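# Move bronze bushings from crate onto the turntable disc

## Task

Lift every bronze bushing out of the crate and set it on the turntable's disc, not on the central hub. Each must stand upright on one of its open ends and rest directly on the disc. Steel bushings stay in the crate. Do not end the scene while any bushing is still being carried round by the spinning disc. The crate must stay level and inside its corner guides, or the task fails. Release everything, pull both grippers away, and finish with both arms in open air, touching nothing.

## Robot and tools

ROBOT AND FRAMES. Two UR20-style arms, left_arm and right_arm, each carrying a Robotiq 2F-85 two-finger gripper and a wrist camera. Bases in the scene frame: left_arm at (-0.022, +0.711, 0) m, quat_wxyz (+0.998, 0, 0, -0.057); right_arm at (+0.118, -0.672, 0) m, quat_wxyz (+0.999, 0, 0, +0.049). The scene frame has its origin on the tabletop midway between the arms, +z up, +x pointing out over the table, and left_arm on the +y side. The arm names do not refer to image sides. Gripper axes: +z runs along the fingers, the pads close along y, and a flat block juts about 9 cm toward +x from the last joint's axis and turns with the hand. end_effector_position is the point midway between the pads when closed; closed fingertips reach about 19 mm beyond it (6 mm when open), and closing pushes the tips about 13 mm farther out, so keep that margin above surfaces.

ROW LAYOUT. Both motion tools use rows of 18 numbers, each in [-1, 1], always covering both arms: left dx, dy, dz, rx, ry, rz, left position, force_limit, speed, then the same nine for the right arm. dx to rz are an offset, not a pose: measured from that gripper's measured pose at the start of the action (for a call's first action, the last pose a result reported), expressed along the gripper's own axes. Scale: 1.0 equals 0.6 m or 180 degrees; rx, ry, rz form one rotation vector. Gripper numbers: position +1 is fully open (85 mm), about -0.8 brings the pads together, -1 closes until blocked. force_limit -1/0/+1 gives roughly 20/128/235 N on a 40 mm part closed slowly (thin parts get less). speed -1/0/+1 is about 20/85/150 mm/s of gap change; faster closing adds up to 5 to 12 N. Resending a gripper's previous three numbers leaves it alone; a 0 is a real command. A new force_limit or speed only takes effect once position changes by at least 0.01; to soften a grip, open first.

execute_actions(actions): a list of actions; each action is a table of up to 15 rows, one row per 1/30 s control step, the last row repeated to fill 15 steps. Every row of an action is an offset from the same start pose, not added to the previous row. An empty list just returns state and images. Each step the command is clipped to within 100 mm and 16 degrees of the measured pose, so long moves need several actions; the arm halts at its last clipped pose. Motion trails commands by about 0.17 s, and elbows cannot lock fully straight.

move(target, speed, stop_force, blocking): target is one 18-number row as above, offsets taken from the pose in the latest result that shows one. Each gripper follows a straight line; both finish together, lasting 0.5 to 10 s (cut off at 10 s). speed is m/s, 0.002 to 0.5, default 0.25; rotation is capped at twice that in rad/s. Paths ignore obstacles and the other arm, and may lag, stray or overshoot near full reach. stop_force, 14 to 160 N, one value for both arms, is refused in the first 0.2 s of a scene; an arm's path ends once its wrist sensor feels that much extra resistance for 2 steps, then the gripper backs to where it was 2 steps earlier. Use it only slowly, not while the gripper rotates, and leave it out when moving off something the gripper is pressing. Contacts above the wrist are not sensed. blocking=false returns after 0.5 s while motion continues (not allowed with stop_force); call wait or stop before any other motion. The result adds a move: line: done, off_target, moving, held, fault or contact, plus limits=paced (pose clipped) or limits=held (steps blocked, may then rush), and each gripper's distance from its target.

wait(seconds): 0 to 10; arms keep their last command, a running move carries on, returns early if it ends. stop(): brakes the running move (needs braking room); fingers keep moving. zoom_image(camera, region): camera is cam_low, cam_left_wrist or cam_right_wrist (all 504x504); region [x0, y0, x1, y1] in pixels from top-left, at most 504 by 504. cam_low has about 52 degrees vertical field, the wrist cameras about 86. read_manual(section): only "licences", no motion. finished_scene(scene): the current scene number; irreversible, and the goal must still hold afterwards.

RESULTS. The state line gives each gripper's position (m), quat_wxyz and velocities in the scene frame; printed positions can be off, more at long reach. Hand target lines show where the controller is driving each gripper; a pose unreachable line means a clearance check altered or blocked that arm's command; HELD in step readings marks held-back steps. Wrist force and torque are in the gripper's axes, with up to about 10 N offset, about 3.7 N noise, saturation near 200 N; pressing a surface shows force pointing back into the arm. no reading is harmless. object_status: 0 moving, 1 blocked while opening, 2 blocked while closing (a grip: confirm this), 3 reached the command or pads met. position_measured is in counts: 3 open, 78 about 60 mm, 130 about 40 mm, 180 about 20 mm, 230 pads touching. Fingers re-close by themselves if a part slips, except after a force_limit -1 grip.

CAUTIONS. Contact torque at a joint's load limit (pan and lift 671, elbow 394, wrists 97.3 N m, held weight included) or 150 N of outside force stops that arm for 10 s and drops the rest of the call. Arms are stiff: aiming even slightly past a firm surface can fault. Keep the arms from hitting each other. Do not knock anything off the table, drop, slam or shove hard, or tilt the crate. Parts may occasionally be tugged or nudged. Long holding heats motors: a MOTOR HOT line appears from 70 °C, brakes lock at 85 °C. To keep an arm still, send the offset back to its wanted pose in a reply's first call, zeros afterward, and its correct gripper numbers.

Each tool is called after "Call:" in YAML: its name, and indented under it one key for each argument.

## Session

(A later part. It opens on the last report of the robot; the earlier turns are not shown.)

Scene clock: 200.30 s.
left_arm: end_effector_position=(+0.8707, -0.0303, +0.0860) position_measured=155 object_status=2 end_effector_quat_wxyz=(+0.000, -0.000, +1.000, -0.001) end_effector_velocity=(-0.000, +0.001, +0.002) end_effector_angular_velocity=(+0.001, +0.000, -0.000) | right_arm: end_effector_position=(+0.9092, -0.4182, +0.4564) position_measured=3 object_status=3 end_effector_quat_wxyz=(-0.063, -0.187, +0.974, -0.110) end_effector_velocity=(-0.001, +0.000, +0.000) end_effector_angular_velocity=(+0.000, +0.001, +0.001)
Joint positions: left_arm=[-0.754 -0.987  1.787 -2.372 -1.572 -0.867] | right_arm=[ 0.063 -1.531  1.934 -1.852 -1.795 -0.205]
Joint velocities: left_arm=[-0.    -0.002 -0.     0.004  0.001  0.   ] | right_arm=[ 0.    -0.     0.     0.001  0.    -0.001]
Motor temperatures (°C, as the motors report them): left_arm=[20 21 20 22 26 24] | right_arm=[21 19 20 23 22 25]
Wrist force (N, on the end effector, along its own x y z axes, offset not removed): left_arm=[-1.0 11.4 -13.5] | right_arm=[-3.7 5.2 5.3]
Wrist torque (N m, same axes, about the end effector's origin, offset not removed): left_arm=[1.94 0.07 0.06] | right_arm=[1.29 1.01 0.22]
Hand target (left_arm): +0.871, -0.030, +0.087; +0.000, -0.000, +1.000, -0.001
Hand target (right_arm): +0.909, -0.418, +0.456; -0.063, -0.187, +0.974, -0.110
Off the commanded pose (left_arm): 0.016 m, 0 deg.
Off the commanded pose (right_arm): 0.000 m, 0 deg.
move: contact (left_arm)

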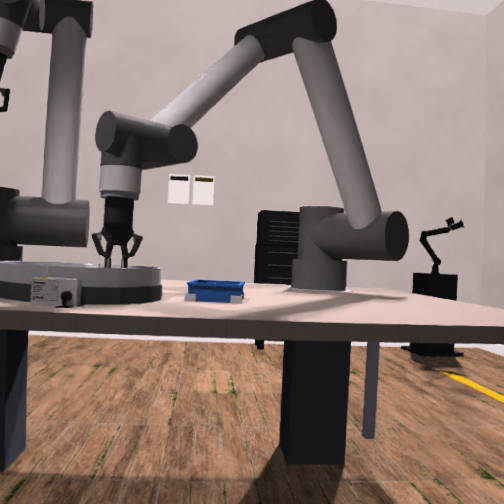

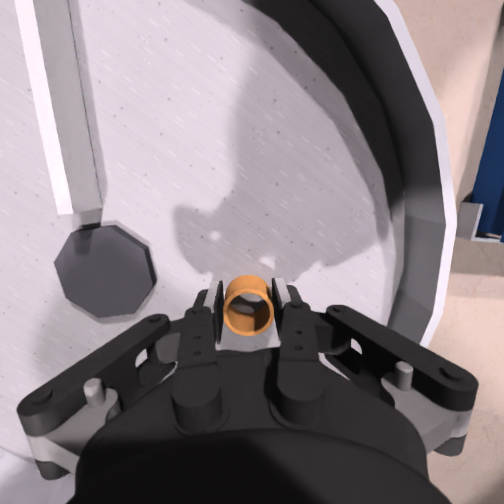

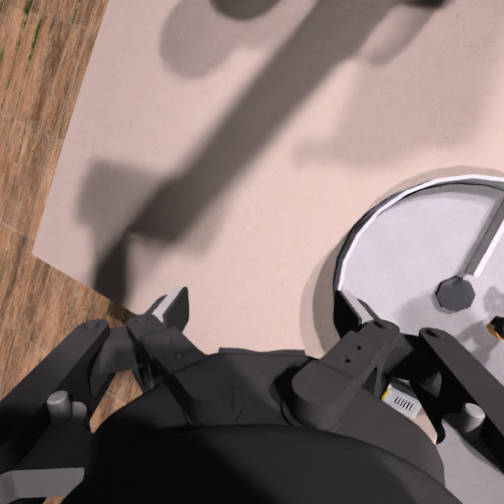

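Call:
execute_actions:
  actions:
    - [[0,0,0,0,0,0,0.1,0,0.5, 0,0,0,0,0,0,1,0,0]]
    - [[0,0,-0.03,0,0,0,0.1,0,0.5, 0,0,0,0,0,0,1,0,0],[0,0,-0.07,0,0,0,0.1,0,0.5, 0,0,0,0,0,0,1,0,0],[0,0,-0.11,0,0,0,0.1,0,0.5, 0,0,0,0,0,0,1,0,0],[0,0,-0.14,0,0,0,0.1,0,0.5, 0,0,0,0,0,0,1,0,0]]

Call:
move:
  target: [0.2,0.3,-0.05,0,0,0,0.1,0,0, 0,0,0,0,0,0,1,0,0]
  speed: 0.3

Scene clock: 211.00 s.
left_arm: end_effector_position=(+0.8706, -0.0301, +0.1688) position_measured=117 object_status=3 end_effector_quat_wxyz=(+0.000, +0.000, +1.000, -0.001) end_effector_velocity=(-0.001, +0.000, +0.014) end_effector_angular_velocity=(+0.002, +0.003, -0.000) | right_arm: end_effector_position=(+0.9092, -0.4182, +0.4564) position_measured=3 object_status=3 end_effector_quat_wxyz=(-0.063, -0.187, +0.974, -0.110) end_effector_velocity=(+0.000, -0.001, +0.000) end_effector_angular_velocity=(-0.000, +0.001, -0.001)
Joint positions: left_arm=[-0.754 -1.054  1.755 -2.273 -1.572 -0.867] | right_arm=[ 0.063 -1.531  1.934 -1.852 -1.795 -0.205]
Joint velocities: left_arm=[ 0.    -0.01  -0.007  0.021 -0.001  0.   ] | right_arm=[-0.002 -0.     0.     0.001 -0.    -0.001]
Motor temperatures (°C, as the motors report them): left_arm=[20 21 20 22 26 24] | right_arm=[21 19 20 23 22 25]
Wrist force (N, on the end effector, along its own x y z axes, offset not removed): left_arm=[-0.1 7.9 -5.0] | right_arm=[-5.1 1.5 7.1]
Wrist torque (N m, same axes, about the end effector's origin, offset not removed): left_arm=[1.04 0.02 -0.01] | right_arm=[0.64 1.28 0.19]
Hand target (left_arm): +0.871, -0.030, +0.170; +0.000, -0.000, +1.000, -0.001
Hand target (right_arm): +0.909, -0.418, +0.456; -0.063, -0.187, +0.974, -0.110
Off the commanded pose (left_arm): 0.001 m, 0 deg.
Off the commanded pose (right_arm): 0.000 m, 0 deg.
Step readings (end_effector_position; steps 1 to 15: 1st action; 16 to 30: 2nd action):
0: left_arm (+0.8708, -0.0304, +0.0865) | right_arm (+0.9092, -0.4182, +0.4564)
1: left_arm (+0.8708, -0.0304, +0.0865) | right_arm (+0.9092, -0.4182, +0.4564)
2: left_arm (+0.8708, -0.0304, +0.0865) | right_arm (+0.9092, -0.4182, +0.4564)
4: left_arm (+0.8708, -0.0304, +0.0864) | right_arm (+0.9092, -0.4182, +0.4564)
8: left_arm (+0.8708, -0.0304, +0.0862) | right_arm (+0.9092, -0.4182, +0.4564)
15: left_arm (+0.8707, -0.0303, +0.0861) | right_arm (+0.9092, -0.4182, +0.4564)
16: left_arm (+0.8707, -0.0303, +0.0862) | right_arm (+0.9092, -0.4182, +0.4564)
17: left_arm (+0.8707, -0.0303, +0.0888) | right_arm (+0.9092, -0.4182, +0.4564)
19: left_arm (+0.8711, -0.0307, +0.1077) | right_arm (+0.9092, -0.4182, +0.4564)
23: left_arm (+0.8710, -0.0307, +0.1534) | right_arm (+0.9092, -0.4182, +0.4564)
30: end_effector_position above

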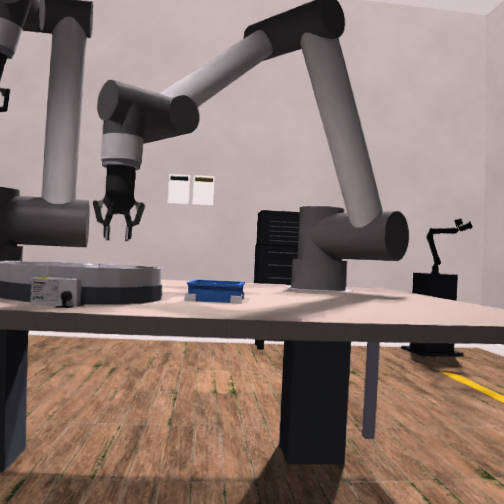

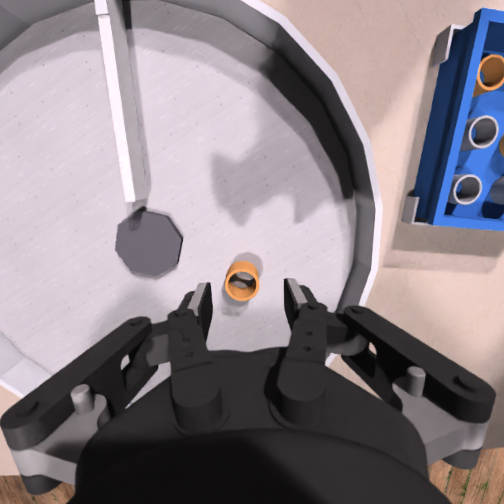

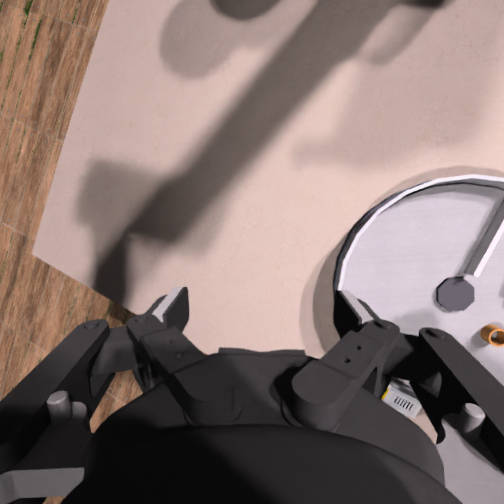

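Scene clock: 212.33 s.
left_arm: end_effector_position=(+0.7503, +0.1497, +0.1978) position_measured=117 object_status=3 end_effector_quat_wxyz=(+0.000, +0.000, +1.000, -0.001) end_effector_velocity=(-0.001, +0.002, +0.000) end_effector_angular_velocity=(+0.000, -0.000, +0.000) | right_arm: end_effector_position=(+0.9092, -0.4182, +0.4564) position_measured=3 object_status=3 end_effector_quat_wxyz=(-0.063, -0.187, +0.974, -0.110) end_effector_velocity=(+0.000, +0.000, +0.000) end_effector_angular_velocity=(+0.000, -0.002, -0.000)
Joint positions: left_arm=[-0.727 -1.268  2.051 -2.356 -1.572 -0.841] | right_arm=[ 0.063 -1.531  1.934 -1.852 -1.795 -0.205]
Joint velocities: left_arm=[ 0.001 -0.002  0.002 -0.     0.     0.   ] | right_arm=[ 0.    -0.     0.    -0.001 -0.     0.001]
Motor temperatures (°C, as the motors report them): left_arm=[20 21 20 22 26 24] | right_arm=[21 19 20 23 22 25]
Wrist force (N, on the end effector, along its own x y z axes, offset not removed): left_arm=[-1.0 5.7 -5.4] | right_arm=[-4.2 6.3 5.1]
Wrist torque (N m, same axes, about the end effector's origin, offset not removed): left_arm=[0.72 -0.07 0.09] | right_arm=[1.57 1.07 0.30]
Hand target (left_arm): +0.750, +0.150, +0.198; +0.000, +0.000, +1.000, -0.001
Hand target (right_arm): +0.909, -0.418, +0.456; -0.063, -0.187, +0.974, -0.110
Off the commanded pose (left_arm): 0.001 m, 0 deg.
Off the commanded pose (right_arm): 0.000 m, 0 deg.
move: done

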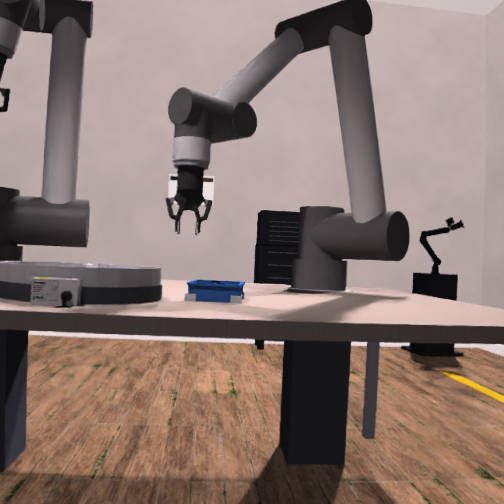

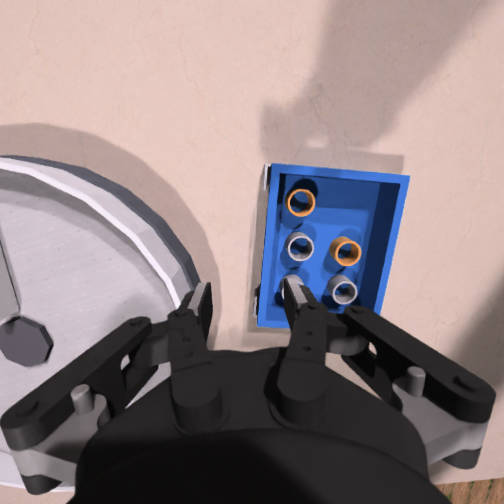

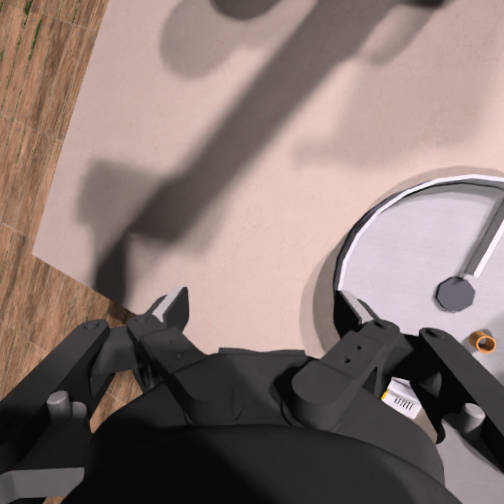

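Call:
move:
  target: [-0.006,0.197,0.21,0,0,0,0.1,0,0, 0,0,0,0,0,0,1,0,0]
  speed: 0.25

Call:
zoom_image:
  camera: "cam_left_wrist"
  region: [130, 200, 380, 400]

Scene clock: 235.13 s.
left_arm: end_effector_position=(+0.7539, +0.2673, +0.0717) position_measured=117 object_status=3 end_effector_quat_wxyz=(+0.000, +0.000, +1.000, -0.001) end_effector_velocity=(-0.000, +0.001, -0.002) end_effector_angular_velocity=(-0.001, +0.002, -0.000) | right_arm: end_effector_position=(+0.9092, -0.4182, +0.4564) position_measured=3 object_status=3 end_effector_quat_wxyz=(-0.063, -0.187, +0.974, -0.110) end_effector_velocity=(+0.000, -0.001, -0.000) end_effector_angular_velocity=(+0.000, +0.000, -0.000)
Joint positions: left_arm=[-0.633 -1.187  2.196 -2.581 -1.572 -0.746] | right_arm=[ 0.063 -1.531  1.934 -1.852 -1.795 -0.205]
Joint velocities: left_arm=[ 0.001  0.002  0.002 -0.003 -0.002  0.002] | right_arm=[-0.001  0.    -0.    -0.    -0.    -0.001]
Motor temperatures (°C, as the motors report them): left_arm=[20 21 20 22 26 24] | right_arm=[21 19 20 23 22 25]
Wrist force (N, on the end effector, along its own x y z axes, offset not removed): left_arm=[0.8 3.2 -3.4] | right_arm=[-5.7 0.8 5.6]
Wrist torque (N m, same axes, about the end effector's origin, offset not removed): left_arm=[0.19 -0.28 0.17] | right_arm=[0.53 1.25 0.19]
Hand target (left_arm): +0.754, +0.267, +0.072; +0.000, +0.000, +1.000, -0.001
Hand target (right_arm): +0.909, -0.418, +0.456; -0.063, -0.187, +0.974, -0.110
Off the commanded pose (left_arm): 0.000 m, 0 deg.
Off the commanded pose (right_arm): 0.000 m, 0 deg.
move: done

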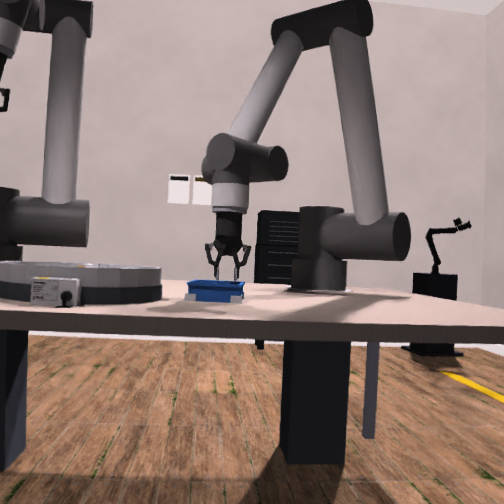

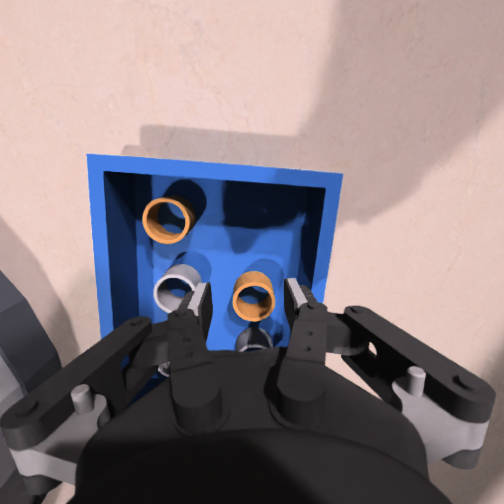

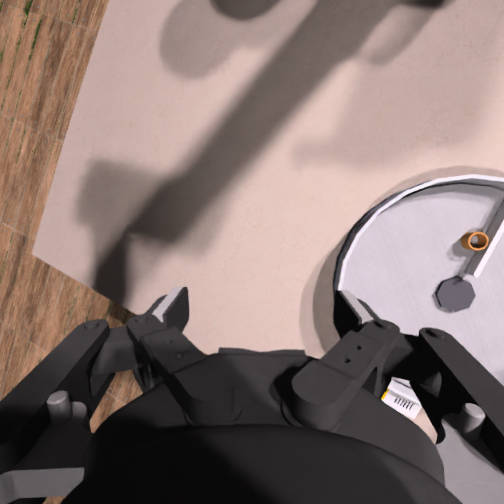

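Region (130, 200, 380, 400) of cam_left_wrist's 504x504 image, scaled by 2.016, with more detail than that image has; it fills the top 403 rows of this view, and the rest is white.

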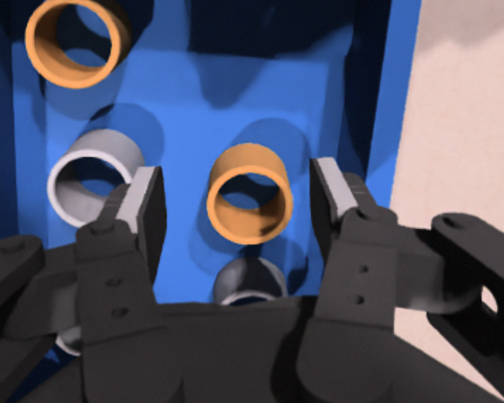

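Call:
move:
  target: [-0.009,0.002,0.063,0,0,0,0.1,0,0, 0,0,0,0,0,0,1,0,0]
  speed: 0.03
  stop_force: 15

Call:
move:
  target: [0,0,0,0,0,0,-1,-0.5,0, 0,0,0,0,0,0,1,0,0]

Scene clock: 242.77 s.
left_arm: end_effector_position=(+0.7593, +0.2684, +0.0341) position_measured=117 object_status=3 end_effector_quat_wxyz=(+0.000, +0.000, +1.000, -0.001) end_effector_velocity=(-0.000, +0.001, -0.002) end_effector_angular_velocity=(+0.001, +0.001, -0.000) | right_arm: end_effector_position=(+0.9092, -0.4182, +0.4564) position_measured=3 object_status=3 end_effector_quat_wxyz=(-0.063, -0.187, +0.974, -0.110) end_effector_velocity=(-0.000, -0.001, +0.000) end_effector_angular_velocity=(-0.000, +0.000, -0.002)
Joint positions: left_arm=[-0.627 -1.137  2.202 -2.637 -1.572 -0.741] | right_arm=[ 0.063 -1.531  1.934 -1.852 -1.795 -0.205]
Joint velocities: left_arm=[ 0.     0.003  0.001 -0.002 -0.     0.   ] | right_arm=[-0.001 -0.    -0.     0.001 -0.     0.001]
Motor temperatures (°C, as the motors report them): left_arm=[20 21 20 22 26 24] | right_arm=[21 19 20 23 22 25]
Wrist force (N, on the end effector, along its own x y z axes, offset not removed): left_arm=[-0.9 6.7 -4.3] | right_arm=[-3.2 -1.1 9.4]
Wrist torque (N m, same axes, about the end effector's origin, offset not removed): left_arm=[0.85 0.21 0.03] | right_arm=[0.20 0.85 0.19]
Hand target (left_arm): +0.759, +0.268, +0.034; +0.000, +0.000, +1.000, -0.001
Hand target (right_arm): +0.909, -0.418, +0.456; -0.063, -0.187, +0.974, -0.110
Off the commanded pose (left_arm): 0.000 m, 0 deg.
Off the commanded pose (right_arm): 0.000 m, 0 deg.
move: done

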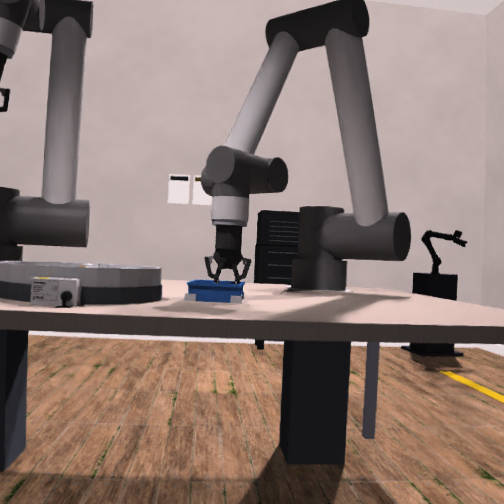

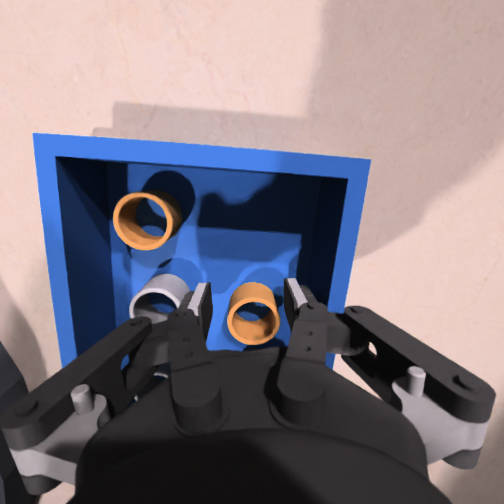

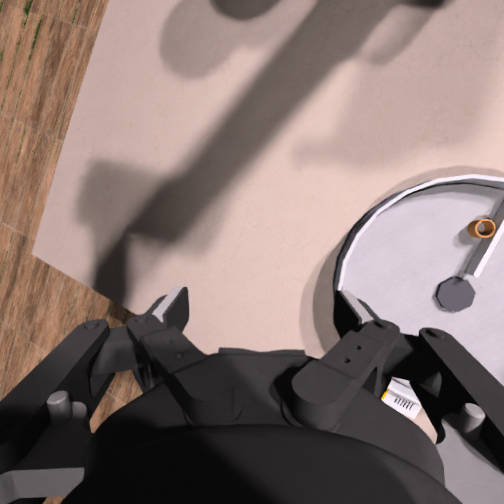

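Scene clock: 243.27 s.
left_arm: end_effector_position=(+0.7593, +0.2684, +0.0340) position_measured=157 object_status=2 end_effector_quat_wxyz=(+0.000, +0.000, +1.000, -0.001) end_effector_velocity=(+0.001, -0.001, +0.000) end_effector_angular_velocity=(+0.000, -0.001, -0.001) | right_arm: end_effector_position=(+0.9092, -0.4182, +0.4564) position_measured=3 object_status=3 end_effector_quat_wxyz=(-0.063, -0.187, +0.974, -0.110) end_effector_velocity=(+0.001, -0.001, -0.000) end_effector_angular_velocity=(-0.000, -0.000, -0.002)
Joint positions: left_arm=[-0.627 -1.137  2.202 -2.637 -1.572 -0.741] | right_arm=[ 0.063 -1.531  1.934 -1.852 -1.795 -0.205]
Joint velocities: left_arm=[-0.001  0.001 -0.001 -0.     0.001  0.   ] | right_arm=[-0.001  0.     0.    -0.    -0.     0.   ]
Motor temperatures (°C, as the motors report them): left_arm=[20 21 20 22 26 24] | right_arm=[21 19 20 23 22 25]
Wrist force (N, on the end effector, along its own x y z axes, offset not removed): left_arm=[-0.9 3.8 -25.1] | right_arm=[-1.9 3.9 6.7]
Wrist torque (N m, same axes, about the end effector's origin, offset not removed): left_arm=[0.28 0.43 0.10] | right_arm=[0.99 0.49 0.18]
Hand target (left_arm): +0.759, +0.268, +0.034; +0.000, +0.000, +1.000, -0.001
Hand target (right_arm): +0.909, -0.418, +0.456; -0.063, -0.187, +0.974, -0.110
Off the commanded pose (left_arm): 0.000 m, 0 deg.
Off the commanded pose (right_arm): 0.000 m, 0 deg.
move: done

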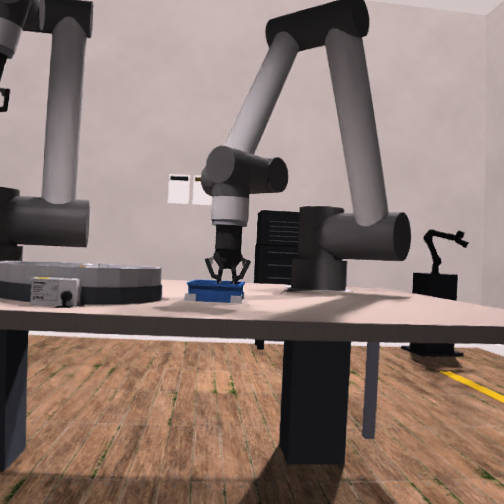

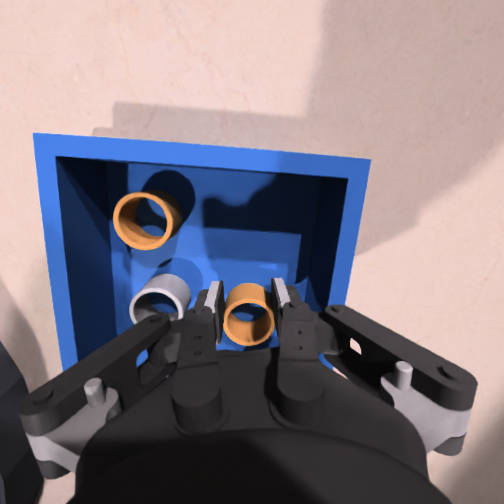

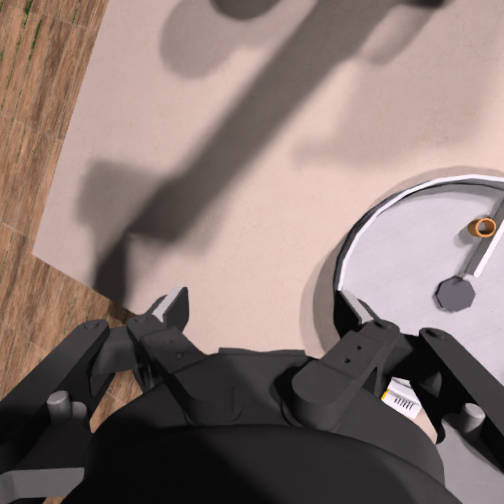

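Call:
move:
  target: [0,0,-0.24,0,0,0,-1,-0.5,0, 0.088,-0.226,0.06,0,0,0,1,0,0]
  speed: 0.2

Call:
move:
  target: [-0.1,-0.8,0,0,0,0,-1,-0.5,0, 0,0,0,0,0,0,1,0,0]
  speed: 0.35

Scene clock: 256.53 s.
left_arm: end_effector_position=(+0.7591, +0.2689, +0.1777) position_measured=157 object_status=2 end_effector_quat_wxyz=(+0.000, +0.000, +1.000, -0.001) end_effector_velocity=(+0.000, -0.001, +0.002) end_effector_angular_velocity=(+0.000, -0.000, -0.001) | right_arm: end_effector_position=(+0.9090, -0.5681, +0.4560) position_measured=3 object_status=3 end_effector_quat_wxyz=(-0.063, -0.187, +0.974, -0.110) end_effector_velocity=(-0.000, -0.002, -0.000) end_effector_angular_velocity=(+0.000, +0.001, +0.000)
Joint positions: left_arm=[-0.627 -1.303  2.143 -2.412 -1.572 -0.741] | right_arm=[-0.116 -1.583  1.997 -1.906 -1.813 -0.387]
Joint velocities: left_arm=[-0.001 -0.001 -0.002  0.003  0.001  0.   ] | right_arm=[-0.003 -0.     0.001 -0.    -0.    -0.003]
Motor temperatures (°C, as the motors report them): left_arm=[20 21 20 22 26 24] | right_arm=[21 19 20 23 22 25]
Wrist force (N, on the end effector, along its own x y z axes, offset not removed): left_arm=[-0.6 8.5 -8.4] | right_arm=[-2.4 -1.2 1.5]
Wrist torque (N m, same axes, about the end effector's origin, offset not removed): left_arm=[1.15 -0.10 0.05] | right_arm=[0.20 0.76 0.23]
Hand target (left_arm): +0.759, +0.269, +0.178; +0.000, +0.000, +1.000, -0.001
Hand target (right_arm): +0.909, -0.568, +0.456; -0.063, -0.187, +0.974, -0.110
Off the commanded pose (left_arm): 0.000 m, 0 deg.
Off the commanded pose (right_arm): 0.000 m, 0 deg.
move: done

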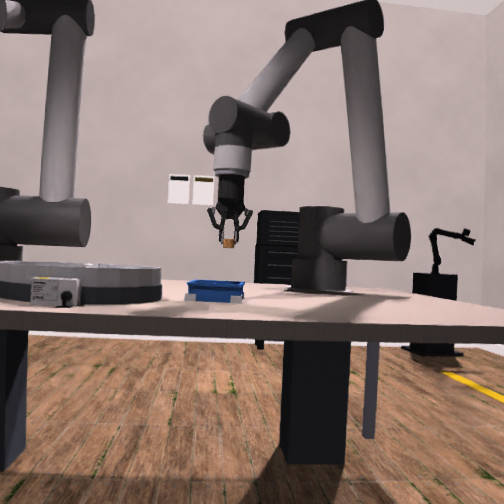

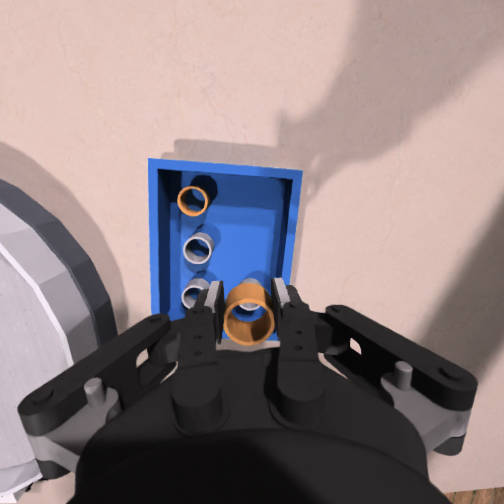

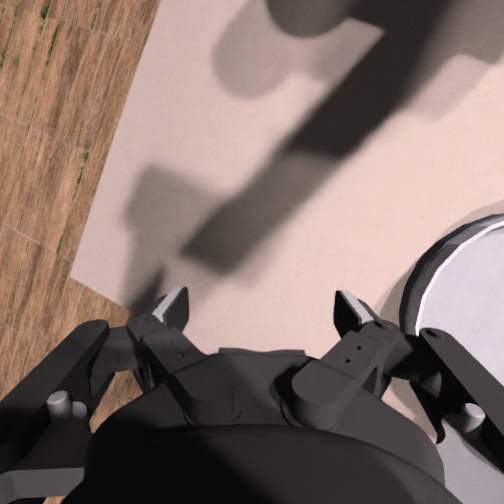

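Scene clock: 258.53 s.
left_arm: end_effector_position=(+0.8199, -0.2107, +0.1795) position_measured=157 object_status=2 end_effector_quat_wxyz=(+0.000, +0.000, +1.000, -0.001) end_effector_velocity=(+0.000, -0.003, -0.001) end_effector_angular_velocity=(+0.001, +0.001, -0.001) | right_arm: end_effector_position=(+0.9090, -0.5681, +0.4560) position_measured=3 object_status=3 end_effector_quat_wxyz=(-0.063, -0.187, +0.974, -0.110) end_effector_velocity=(+0.000, -0.001, -0.000) end_effector_angular_velocity=(-0.000, +0.001, -0.001)
Joint positions: left_arm=[-0.879 -0.98   1.603 -2.196 -1.571 -0.993] | right_arm=[-0.116 -1.583  1.997 -1.906 -1.813 -0.387]
Joint velocities: left_arm=[-0.001  0.003 -0.004  0.002 -0.    -0.   ] | right_arm=[-0.001  0.    -0.     0.    -0.    -0.   ]
Motor temperatures (°C, as the motors report them): left_arm=[20 21 20 22 26 24] | right_arm=[21 19 20 23 22 25]
Wrist force (N, on the end effector, along its own x y z axes, offset not removed): left_arm=[0.3 4.0 -5.7] | right_arm=[-4.1 4.3 6.7]
Wrist torque (N m, same axes, about the end effector's origin, offset not removed): left_arm=[0.29 -0.20 0.09] | right_arm=[1.18 0.84 0.25]
Hand target (left_arm): +0.820, -0.211, +0.180; +0.000, +0.000, +1.000, -0.001
Hand target (right_arm): +0.909, -0.568, +0.456; -0.063, -0.187, +0.974, -0.110
Off the commanded pose (left_arm): 0.001 m, 0 deg.
Off the commanded pose (right_arm): 0.000 m, 0 deg.
move: done

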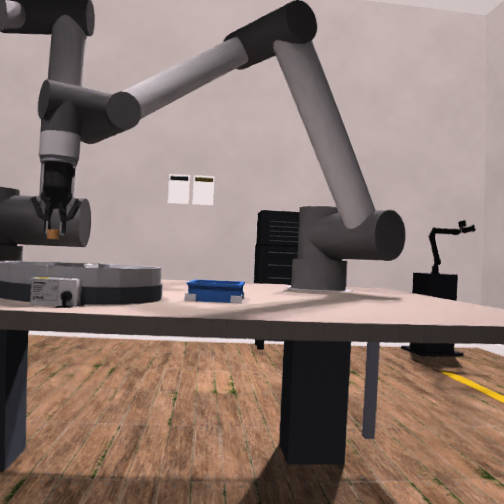

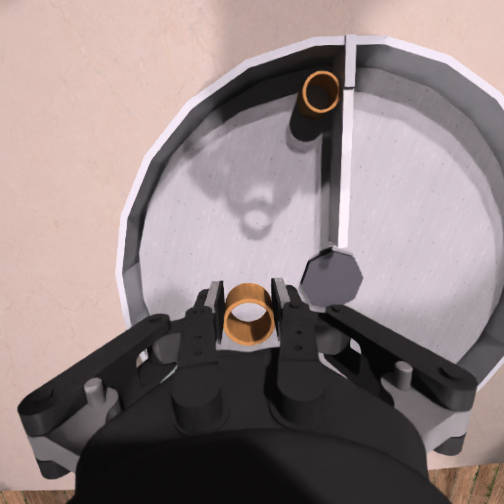

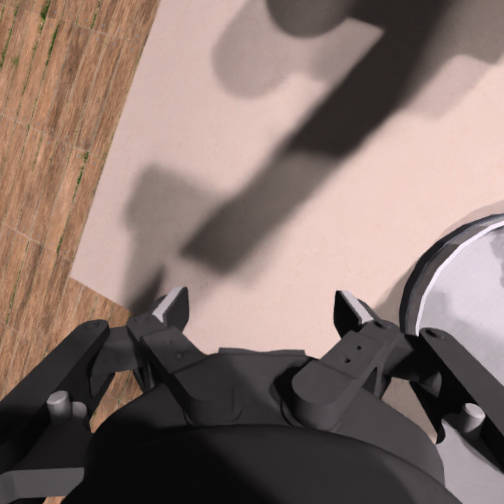

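Call:
move:
  target: [0,0,0.125,0,0,0,-1,-0.5,0, 0,0,0,0,0,0,1,0,0]
  speed: 0.15

Call:
move:
  target: [0,0,0.055,0,0,0,-1,-0.5,0, 0,0,0,0,0,0,1,0,0]
  speed: 0.01
  stop_force: 14

Call:
execute_actions:
  actions:
    - [[0,0,0,0,0,0,0.1,0,0.5, 0,0,0,0,0,0,1,0,0]]
    - [[0,0,-0.03,0,0,0,0.1,0,0.5, 0,0,0,0,0,0,1,0,0],[0,0,-0.07,0,0,0,0.1,0,0.5, 0,0,0,0,0,0,1,0,0],[0,0,-0.11,0,0,0,0.1,0,0.5, 0,0,0,0,0,0,1,0,0],[0,0,-0.15,0,0,0,0.1,0,0.5, 0,0,0,0,0,0,1,0,0]]

Scene clock: 267.60 s.
left_arm: end_effector_position=(+0.8200, -0.2110, +0.1048) position_measured=157 object_status=2 end_effector_quat_wxyz=(+0.000, +0.000, +1.000, -0.001) end_effector_velocity=(+0.001, -0.000, -0.001) end_effector_angular_velocity=(-0.001, -0.001, +0.001) | right_arm: end_effector_position=(+0.9090, -0.5681, +0.4560) position_measured=3 object_status=3 end_effector_quat_wxyz=(-0.063, -0.187, +0.974, -0.110) end_effector_velocity=(+0.001, -0.000, +0.000) end_effector_angular_velocity=(+0.000, -0.001, +0.000)
Joint positions: left_arm=[-0.879 -0.926  1.632 -2.279 -1.571 -0.993] | right_arm=[-0.116 -1.583  1.997 -1.906 -1.813 -0.387]
Joint velocities: left_arm=[ 0.001  0.001 -0.    -0.002  0.001  0.   ] | right_arm=[-0.     0.     0.    -0.002  0.    -0.   ]
Motor temperatures (°C, as the motors report them): left_arm=[20 21 20 22 26 24] | right_arm=[21 19 20 23 22 25]
Wrist force (N, on the end effector, along its own x y z axes, offset not removed): left_arm=[-3.3 3.2 -9.4] | right_arm=[-3.1 3.1 6.1]
Wrist torque (N m, same axes, about the end effector's origin, offset not removed): left_arm=[0.21 0.43 -0.13] | right_arm=[1.01 0.82 0.32]
Hand target (left_arm): +0.820, -0.211, +0.105; +0.000, +0.000, +1.000, -0.001
Hand target (right_arm): +0.909, -0.568, +0.456; -0.063, -0.187, +0.974, -0.110
Off the commanded pose (left_arm): 0.000 m, 0 deg.
Off the commanded pose (right_arm): 0.000 m, 0 deg.
move: done

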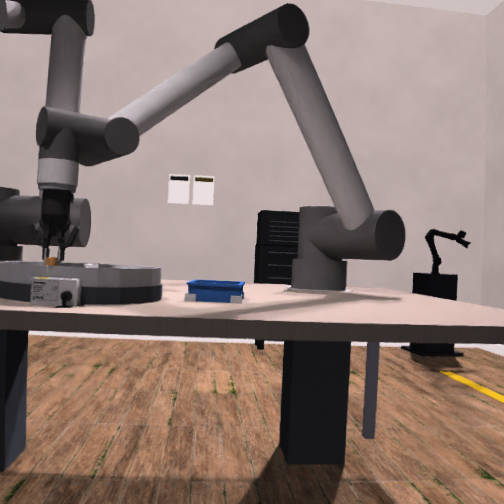

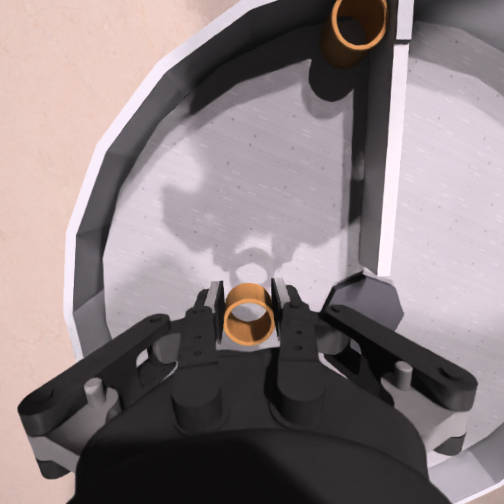

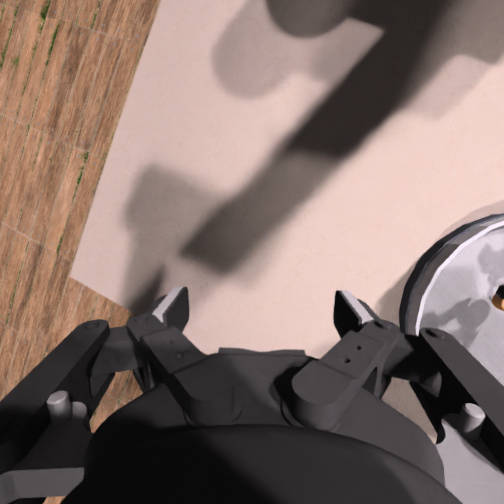

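Scene clock: 270.27 s.
left_arm: end_effector_position=(+0.8200, -0.2110, +0.0818) position_measured=157 object_status=2 end_effector_quat_wxyz=(+0.000, +0.000, +1.000, -0.001) end_effector_velocity=(+0.000, +0.000, +0.003) end_effector_angular_velocity=(+0.000, +0.000, +0.000) | right_arm: end_effector_position=(+0.9090, -0.5681, +0.4560) position_measured=3 object_status=3 end_effector_quat_wxyz=(-0.063, -0.187, +0.974, -0.110) end_effector_velocity=(-0.000, -0.000, -0.000) end_effector_angular_velocity=(-0.000, +0.001, -0.001)
Joint positions: left_arm=[-0.879 -0.908  1.64  -2.304 -1.571 -0.993] | right_arm=[-0.116 -1.583  1.997 -1.906 -1.813 -0.387]
Joint velocities: left_arm=[ 0.    -0.002 -0.001  0.004 -0.    -0.   ] | right_arm=[-0.001  0.    -0.     0.001 -0.     0.   ]
Motor temperatures (°C, as the motors report them): left_arm=[20 21 20 22 26 24] | right_arm=[21 19 20 23 22 25]
Wrist force (N, on the end effector, along its own x y z axes, offset not removed): left_arm=[-1.6 0.5 -6.6] | right_arm=[-3.0 3.7 6.2]
Wrist torque (N m, same axes, about the end effector's origin, offset not removed): left_arm=[-0.29 0.07 0.21] | right_arm=[1.15 0.87 0.37]
Hand target (left_arm): +0.820, -0.211, +0.082; +0.000, +0.000, +1.000, -0.001
Hand target (right_arm): +0.909, -0.568, +0.456; -0.063, -0.187, +0.974, -0.110
Off the commanded pose (left_arm): 0.010 m, 0 deg.
Off the commanded pose (right_arm): 0.000 m, 0 deg.
move: contact (left_arm)

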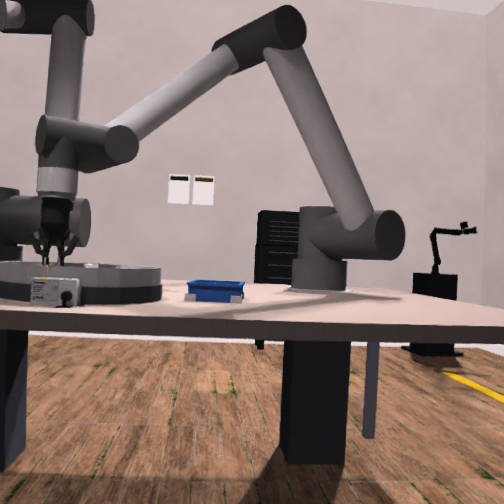

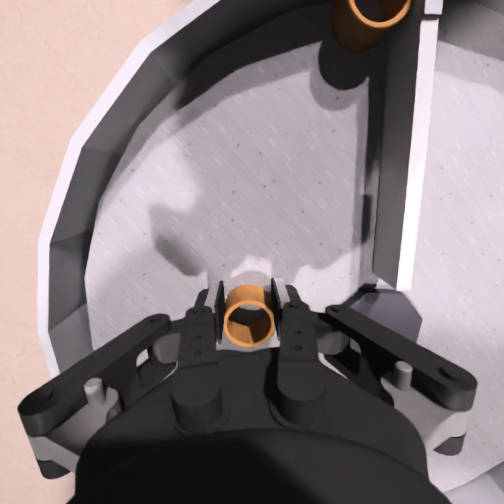

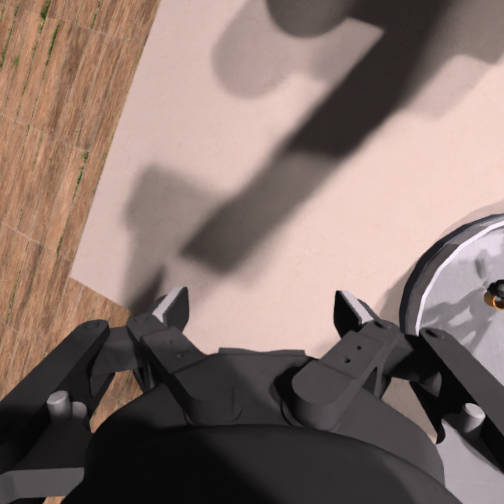

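Scene clock: 271.27 s.
left_arm: end_effector_position=(+0.8198, -0.2107, +0.1704) position_measured=117 object_status=3 end_effector_quat_wxyz=(+0.000, +0.000, +1.000, -0.001) end_effector_velocity=(+0.002, +0.002, +0.014) end_effector_angular_velocity=(+0.004, +0.001, +0.002) | right_arm: end_effector_position=(+0.9090, -0.5681, +0.4560) position_measured=3 object_status=3 end_effector_quat_wxyz=(-0.063, -0.187, +0.974, -0.110) end_effector_velocity=(-0.000, +0.001, -0.000) end_effector_angular_velocity=(-0.000, -0.001, -0.001)
Joint positions: left_arm=[-0.879 -0.973  1.607 -2.206 -1.571 -0.993] | right_arm=[-0.116 -1.583  1.997 -1.906 -1.813 -0.387]
Joint velocities: left_arm=[ 0.002 -0.009 -0.008  0.021  0.001  0.   ] | right_arm=[ 0.001  0.     0.    -0.    -0.     0.002]
Motor temperatures (°C, as the motors report them): left_arm=[20 21 20 22 26 24] | right_arm=[21 19 20 23 22 25]
Wrist force (N, on the end effector, along its own x y z axes, offset not removed): left_arm=[0.3 6.1 -6.9] | right_arm=[-8.1 4.0 4.6]
Wrist torque (N m, same axes, about the end effector's origin, offset not removed): left_arm=[0.83 -0.24 0.09] | right_arm=[1.16 1.75 0.23]
Hand target (left_arm): +0.820, -0.211, +0.172; +0.000, +0.000, +1.000, -0.001
Hand target (right_arm): +0.909, -0.568, +0.456; -0.063, -0.187, +0.974, -0.110
Off the commanded pose (left_arm): 0.001 m, 0 deg.
Off the commanded pose (right_arm): 0.000 m, 0 deg.
Step readings (end_effector_position; steps 1 to 15: 1st action; 16 to 30: 2nd action):
0: left_arm (+0.8200, -0.2110, +0.0818) | right_arm (+0.9090, -0.5681, +0.4560)
1: left_arm (+0.8200, -0.2110, +0.0818) | right_arm (+0.9090, -0.5681, +0.4560)
2: left_arm (+0.8200, -0.2110, +0.0818) | right_arm (+0.9090, -0.5681, +0.4560)
4: left_arm (+0.8200, -0.2110, +0.0818) | right_arm (+0.9090, -0.5681, +0.4560)
8: left_arm (+0.8200, -0.2110, +0.0818) | right_arm (+0.9090, -0.5681, +0.4560)
15: left_arm (+0.8200, -0.2110, +0.0818) | right_arm (+0.9090, -0.5681, +0.4560)
16: left_arm (+0.8200, -0.2110, +0.0819) | right_arm (+0.9090, -0.5681, +0.4560)
17: left_arm (+0.8200, -0.2109, +0.0845) | right_arm (+0.9090, -0.5681, +0.4560)
19: left_arm (+0.8202, -0.2114, +0.1036) | right_arm (+0.9090, -0.5681, +0.4560)
23: left_arm (+0.8203, -0.2114, +0.1533) | right_arm (+0.9090, -0.5681, +0.4560)
30: end_effector_position above

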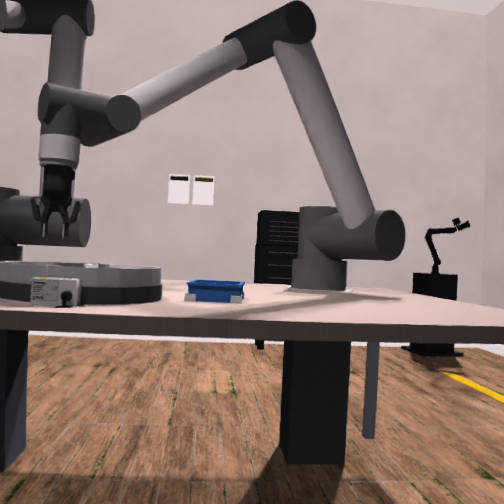

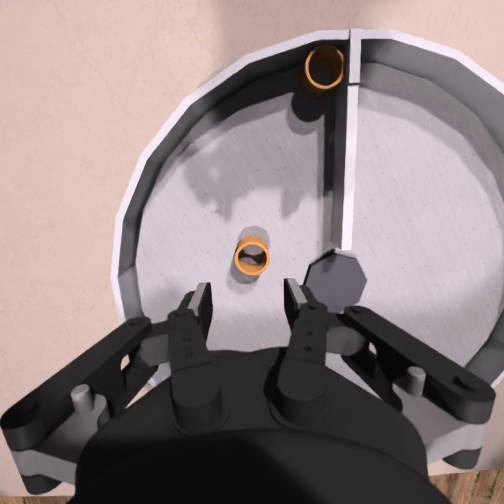

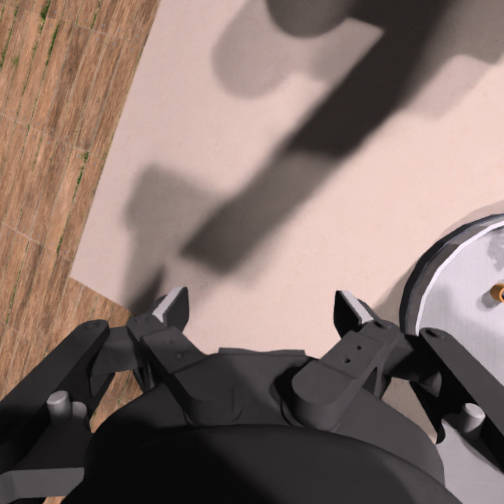

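Call:
move:
  target: [0.19,0.716,-0.01,0,0,0,0.1,0,0, 0,0,0,0,0,0,1,0,0]
  speed: 0.35

Call:
move:
  target: [0,0,0.175,0,0,0,0.1,0,0, 0,0,0,0,0,0,1,0,0]
  speed: 0.15

Call:
zoom_image:
  camera: "cam_left_wrist"
  region: [130, 200, 380, 400]

Scene clock: 282.43 s.
left_arm: end_effector_position=(+0.7052, +0.2185, +0.1746) position_measured=117 object_status=3 end_effector_quat_wxyz=(+0.000, +0.000, +1.000, -0.001) end_effector_velocity=(-0.000, +0.002, -0.002) end_effector_angular_velocity=(+0.002, +0.001, +0.000) | right_arm: end_effector_position=(+0.9090, -0.5681, +0.4560) position_measured=3 object_status=3 end_effector_quat_wxyz=(-0.063, -0.187, +0.974, -0.110) end_effector_velocity=(-0.000, -0.000, -0.000) end_effector_angular_velocity=(+0.000, +0.002, +0.002)
Joint positions: left_arm=[-0.713 -1.318  2.171 -2.426 -1.572 -0.826] | right_arm=[-0.116 -1.583  1.997 -1.906 -1.813 -0.387]
Joint velocities: left_arm=[ 0.002  0.001  0.002 -0.     0.     0.001] | right_arm=[-0.     0.     0.     0.001 -0.    -0.002]
Motor temperatures (°C, as the motors report them): left_arm=[20 21 20 22 26 24] | right_arm=[21 19 20 23 22 25]
Wrist force (N, on the end effector, along its own x y z axes, offset not removed): left_arm=[-0.5 6.2 -3.3] | right_arm=[-3.5 2.2 6.2]
Wrist torque (N m, same axes, about the end effector's origin, offset not removed): left_arm=[0.80 0.05 -0.01] | right_arm=[0.78 0.81 0.16]
Hand target (left_arm): +0.705, +0.219, +0.175; +0.000, +0.000, +1.000, -0.001
Hand target (right_arm): +0.909, -0.568, +0.456; -0.063, -0.187, +0.974, -0.110
Off the commanded pose (left_arm): 0.001 m, 0 deg.
Off the commanded pose (right_arm): 0.000 m, 0 deg.
move: done

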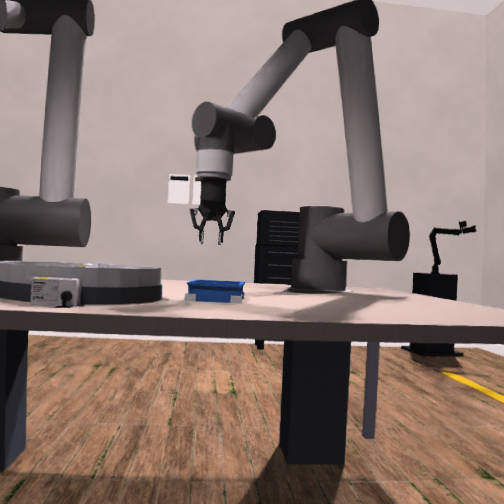

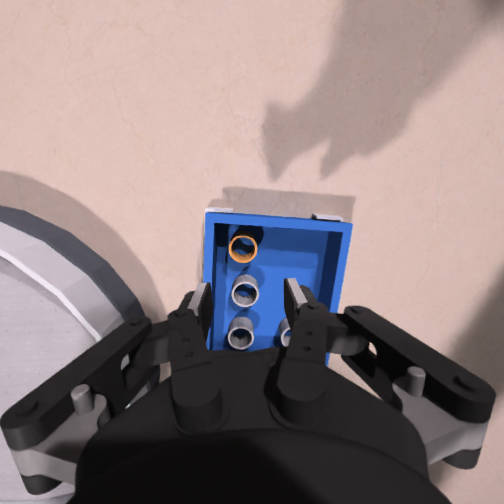

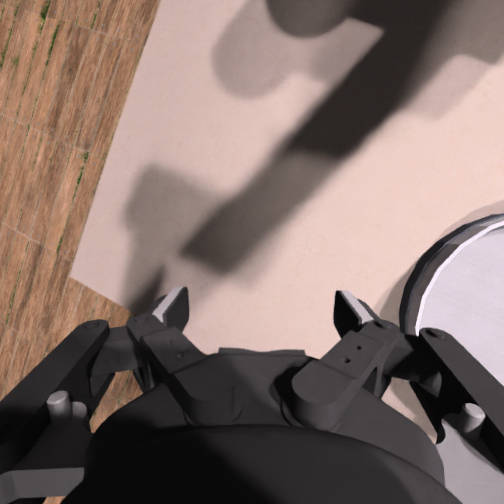

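Scene clock: 283.63 s.
left_arm: end_effector_position=(+0.7053, +0.2182, +0.0698) position_measured=117 object_status=3 end_effector_quat_wxyz=(+0.000, +0.000, +1.000, -0.001) end_effector_velocity=(-0.001, -0.000, -0.003) end_effector_angular_velocity=(+0.001, +0.001, -0.000) | right_arm: end_effector_position=(+0.9090, -0.5681, +0.4560) position_measured=3 object_status=3 end_effector_quat_wxyz=(-0.063, -0.187, +0.974, -0.110) end_effector_velocity=(-0.000, +0.000, +0.000) end_effector_angular_velocity=(-0.000, -0.000, +0.001)
Joint positions: left_arm=[-0.713 -1.197  2.218 -2.594 -1.572 -0.827] | right_arm=[-0.116 -1.583  1.997 -1.906 -1.813 -0.387]
Joint velocities: left_arm=[-0.001  0.003  0.001 -0.003 -0.001 -0.   ] | right_arm=[ 0.001 -0.    -0.     0.    -0.    -0.001]
Motor temperatures (°C, as the motors report them): left_arm=[20 21 20 22 26 24] | right_arm=[21 19 20 23 22 25]
Wrist force (N, on the end effector, along its own x y z axes, offset not removed): left_arm=[-0.9 1.2 -6.5] | right_arm=[-6.0 3.8 7.7]
Wrist torque (N m, same axes, about the end effector's origin, offset not removed): left_arm=[0.01 0.03 0.31] | right_arm=[1.07 1.39 0.31]
Hand target (left_arm): +0.705, +0.218, +0.070; +0.000, +0.000, +1.000, -0.001
Hand target (right_arm): +0.909, -0.568, +0.456; -0.063, -0.187, +0.974, -0.110
Off the commanded pose (left_arm): 0.000 m, 0 deg.
Off the commanded pose (right_arm): 0.000 m, 0 deg.
move: done

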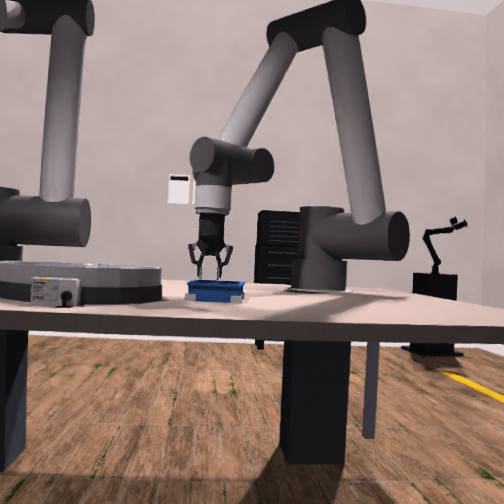

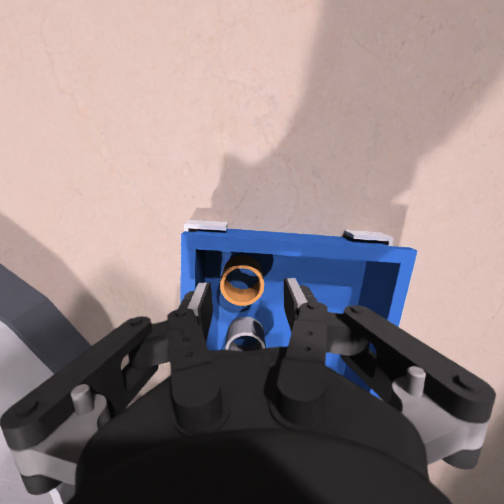

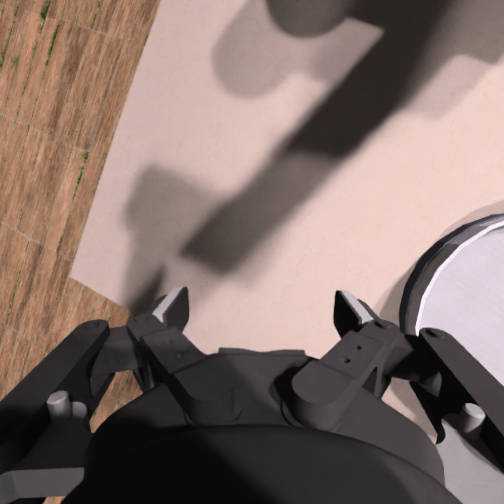

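Region (130, 200, 380, 400) of cam_left_wrist's 504x504 image, scaled by 2.016, with more detail than that image has; it fills the top 403 rows of this view, and the rest is white.

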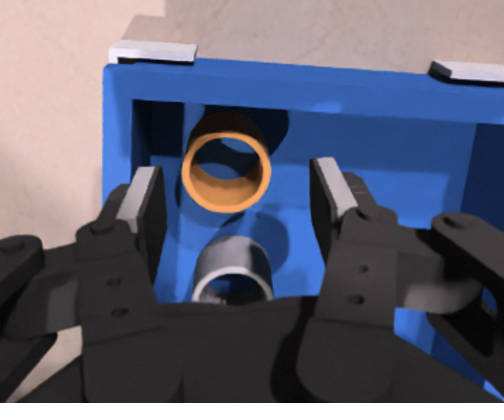

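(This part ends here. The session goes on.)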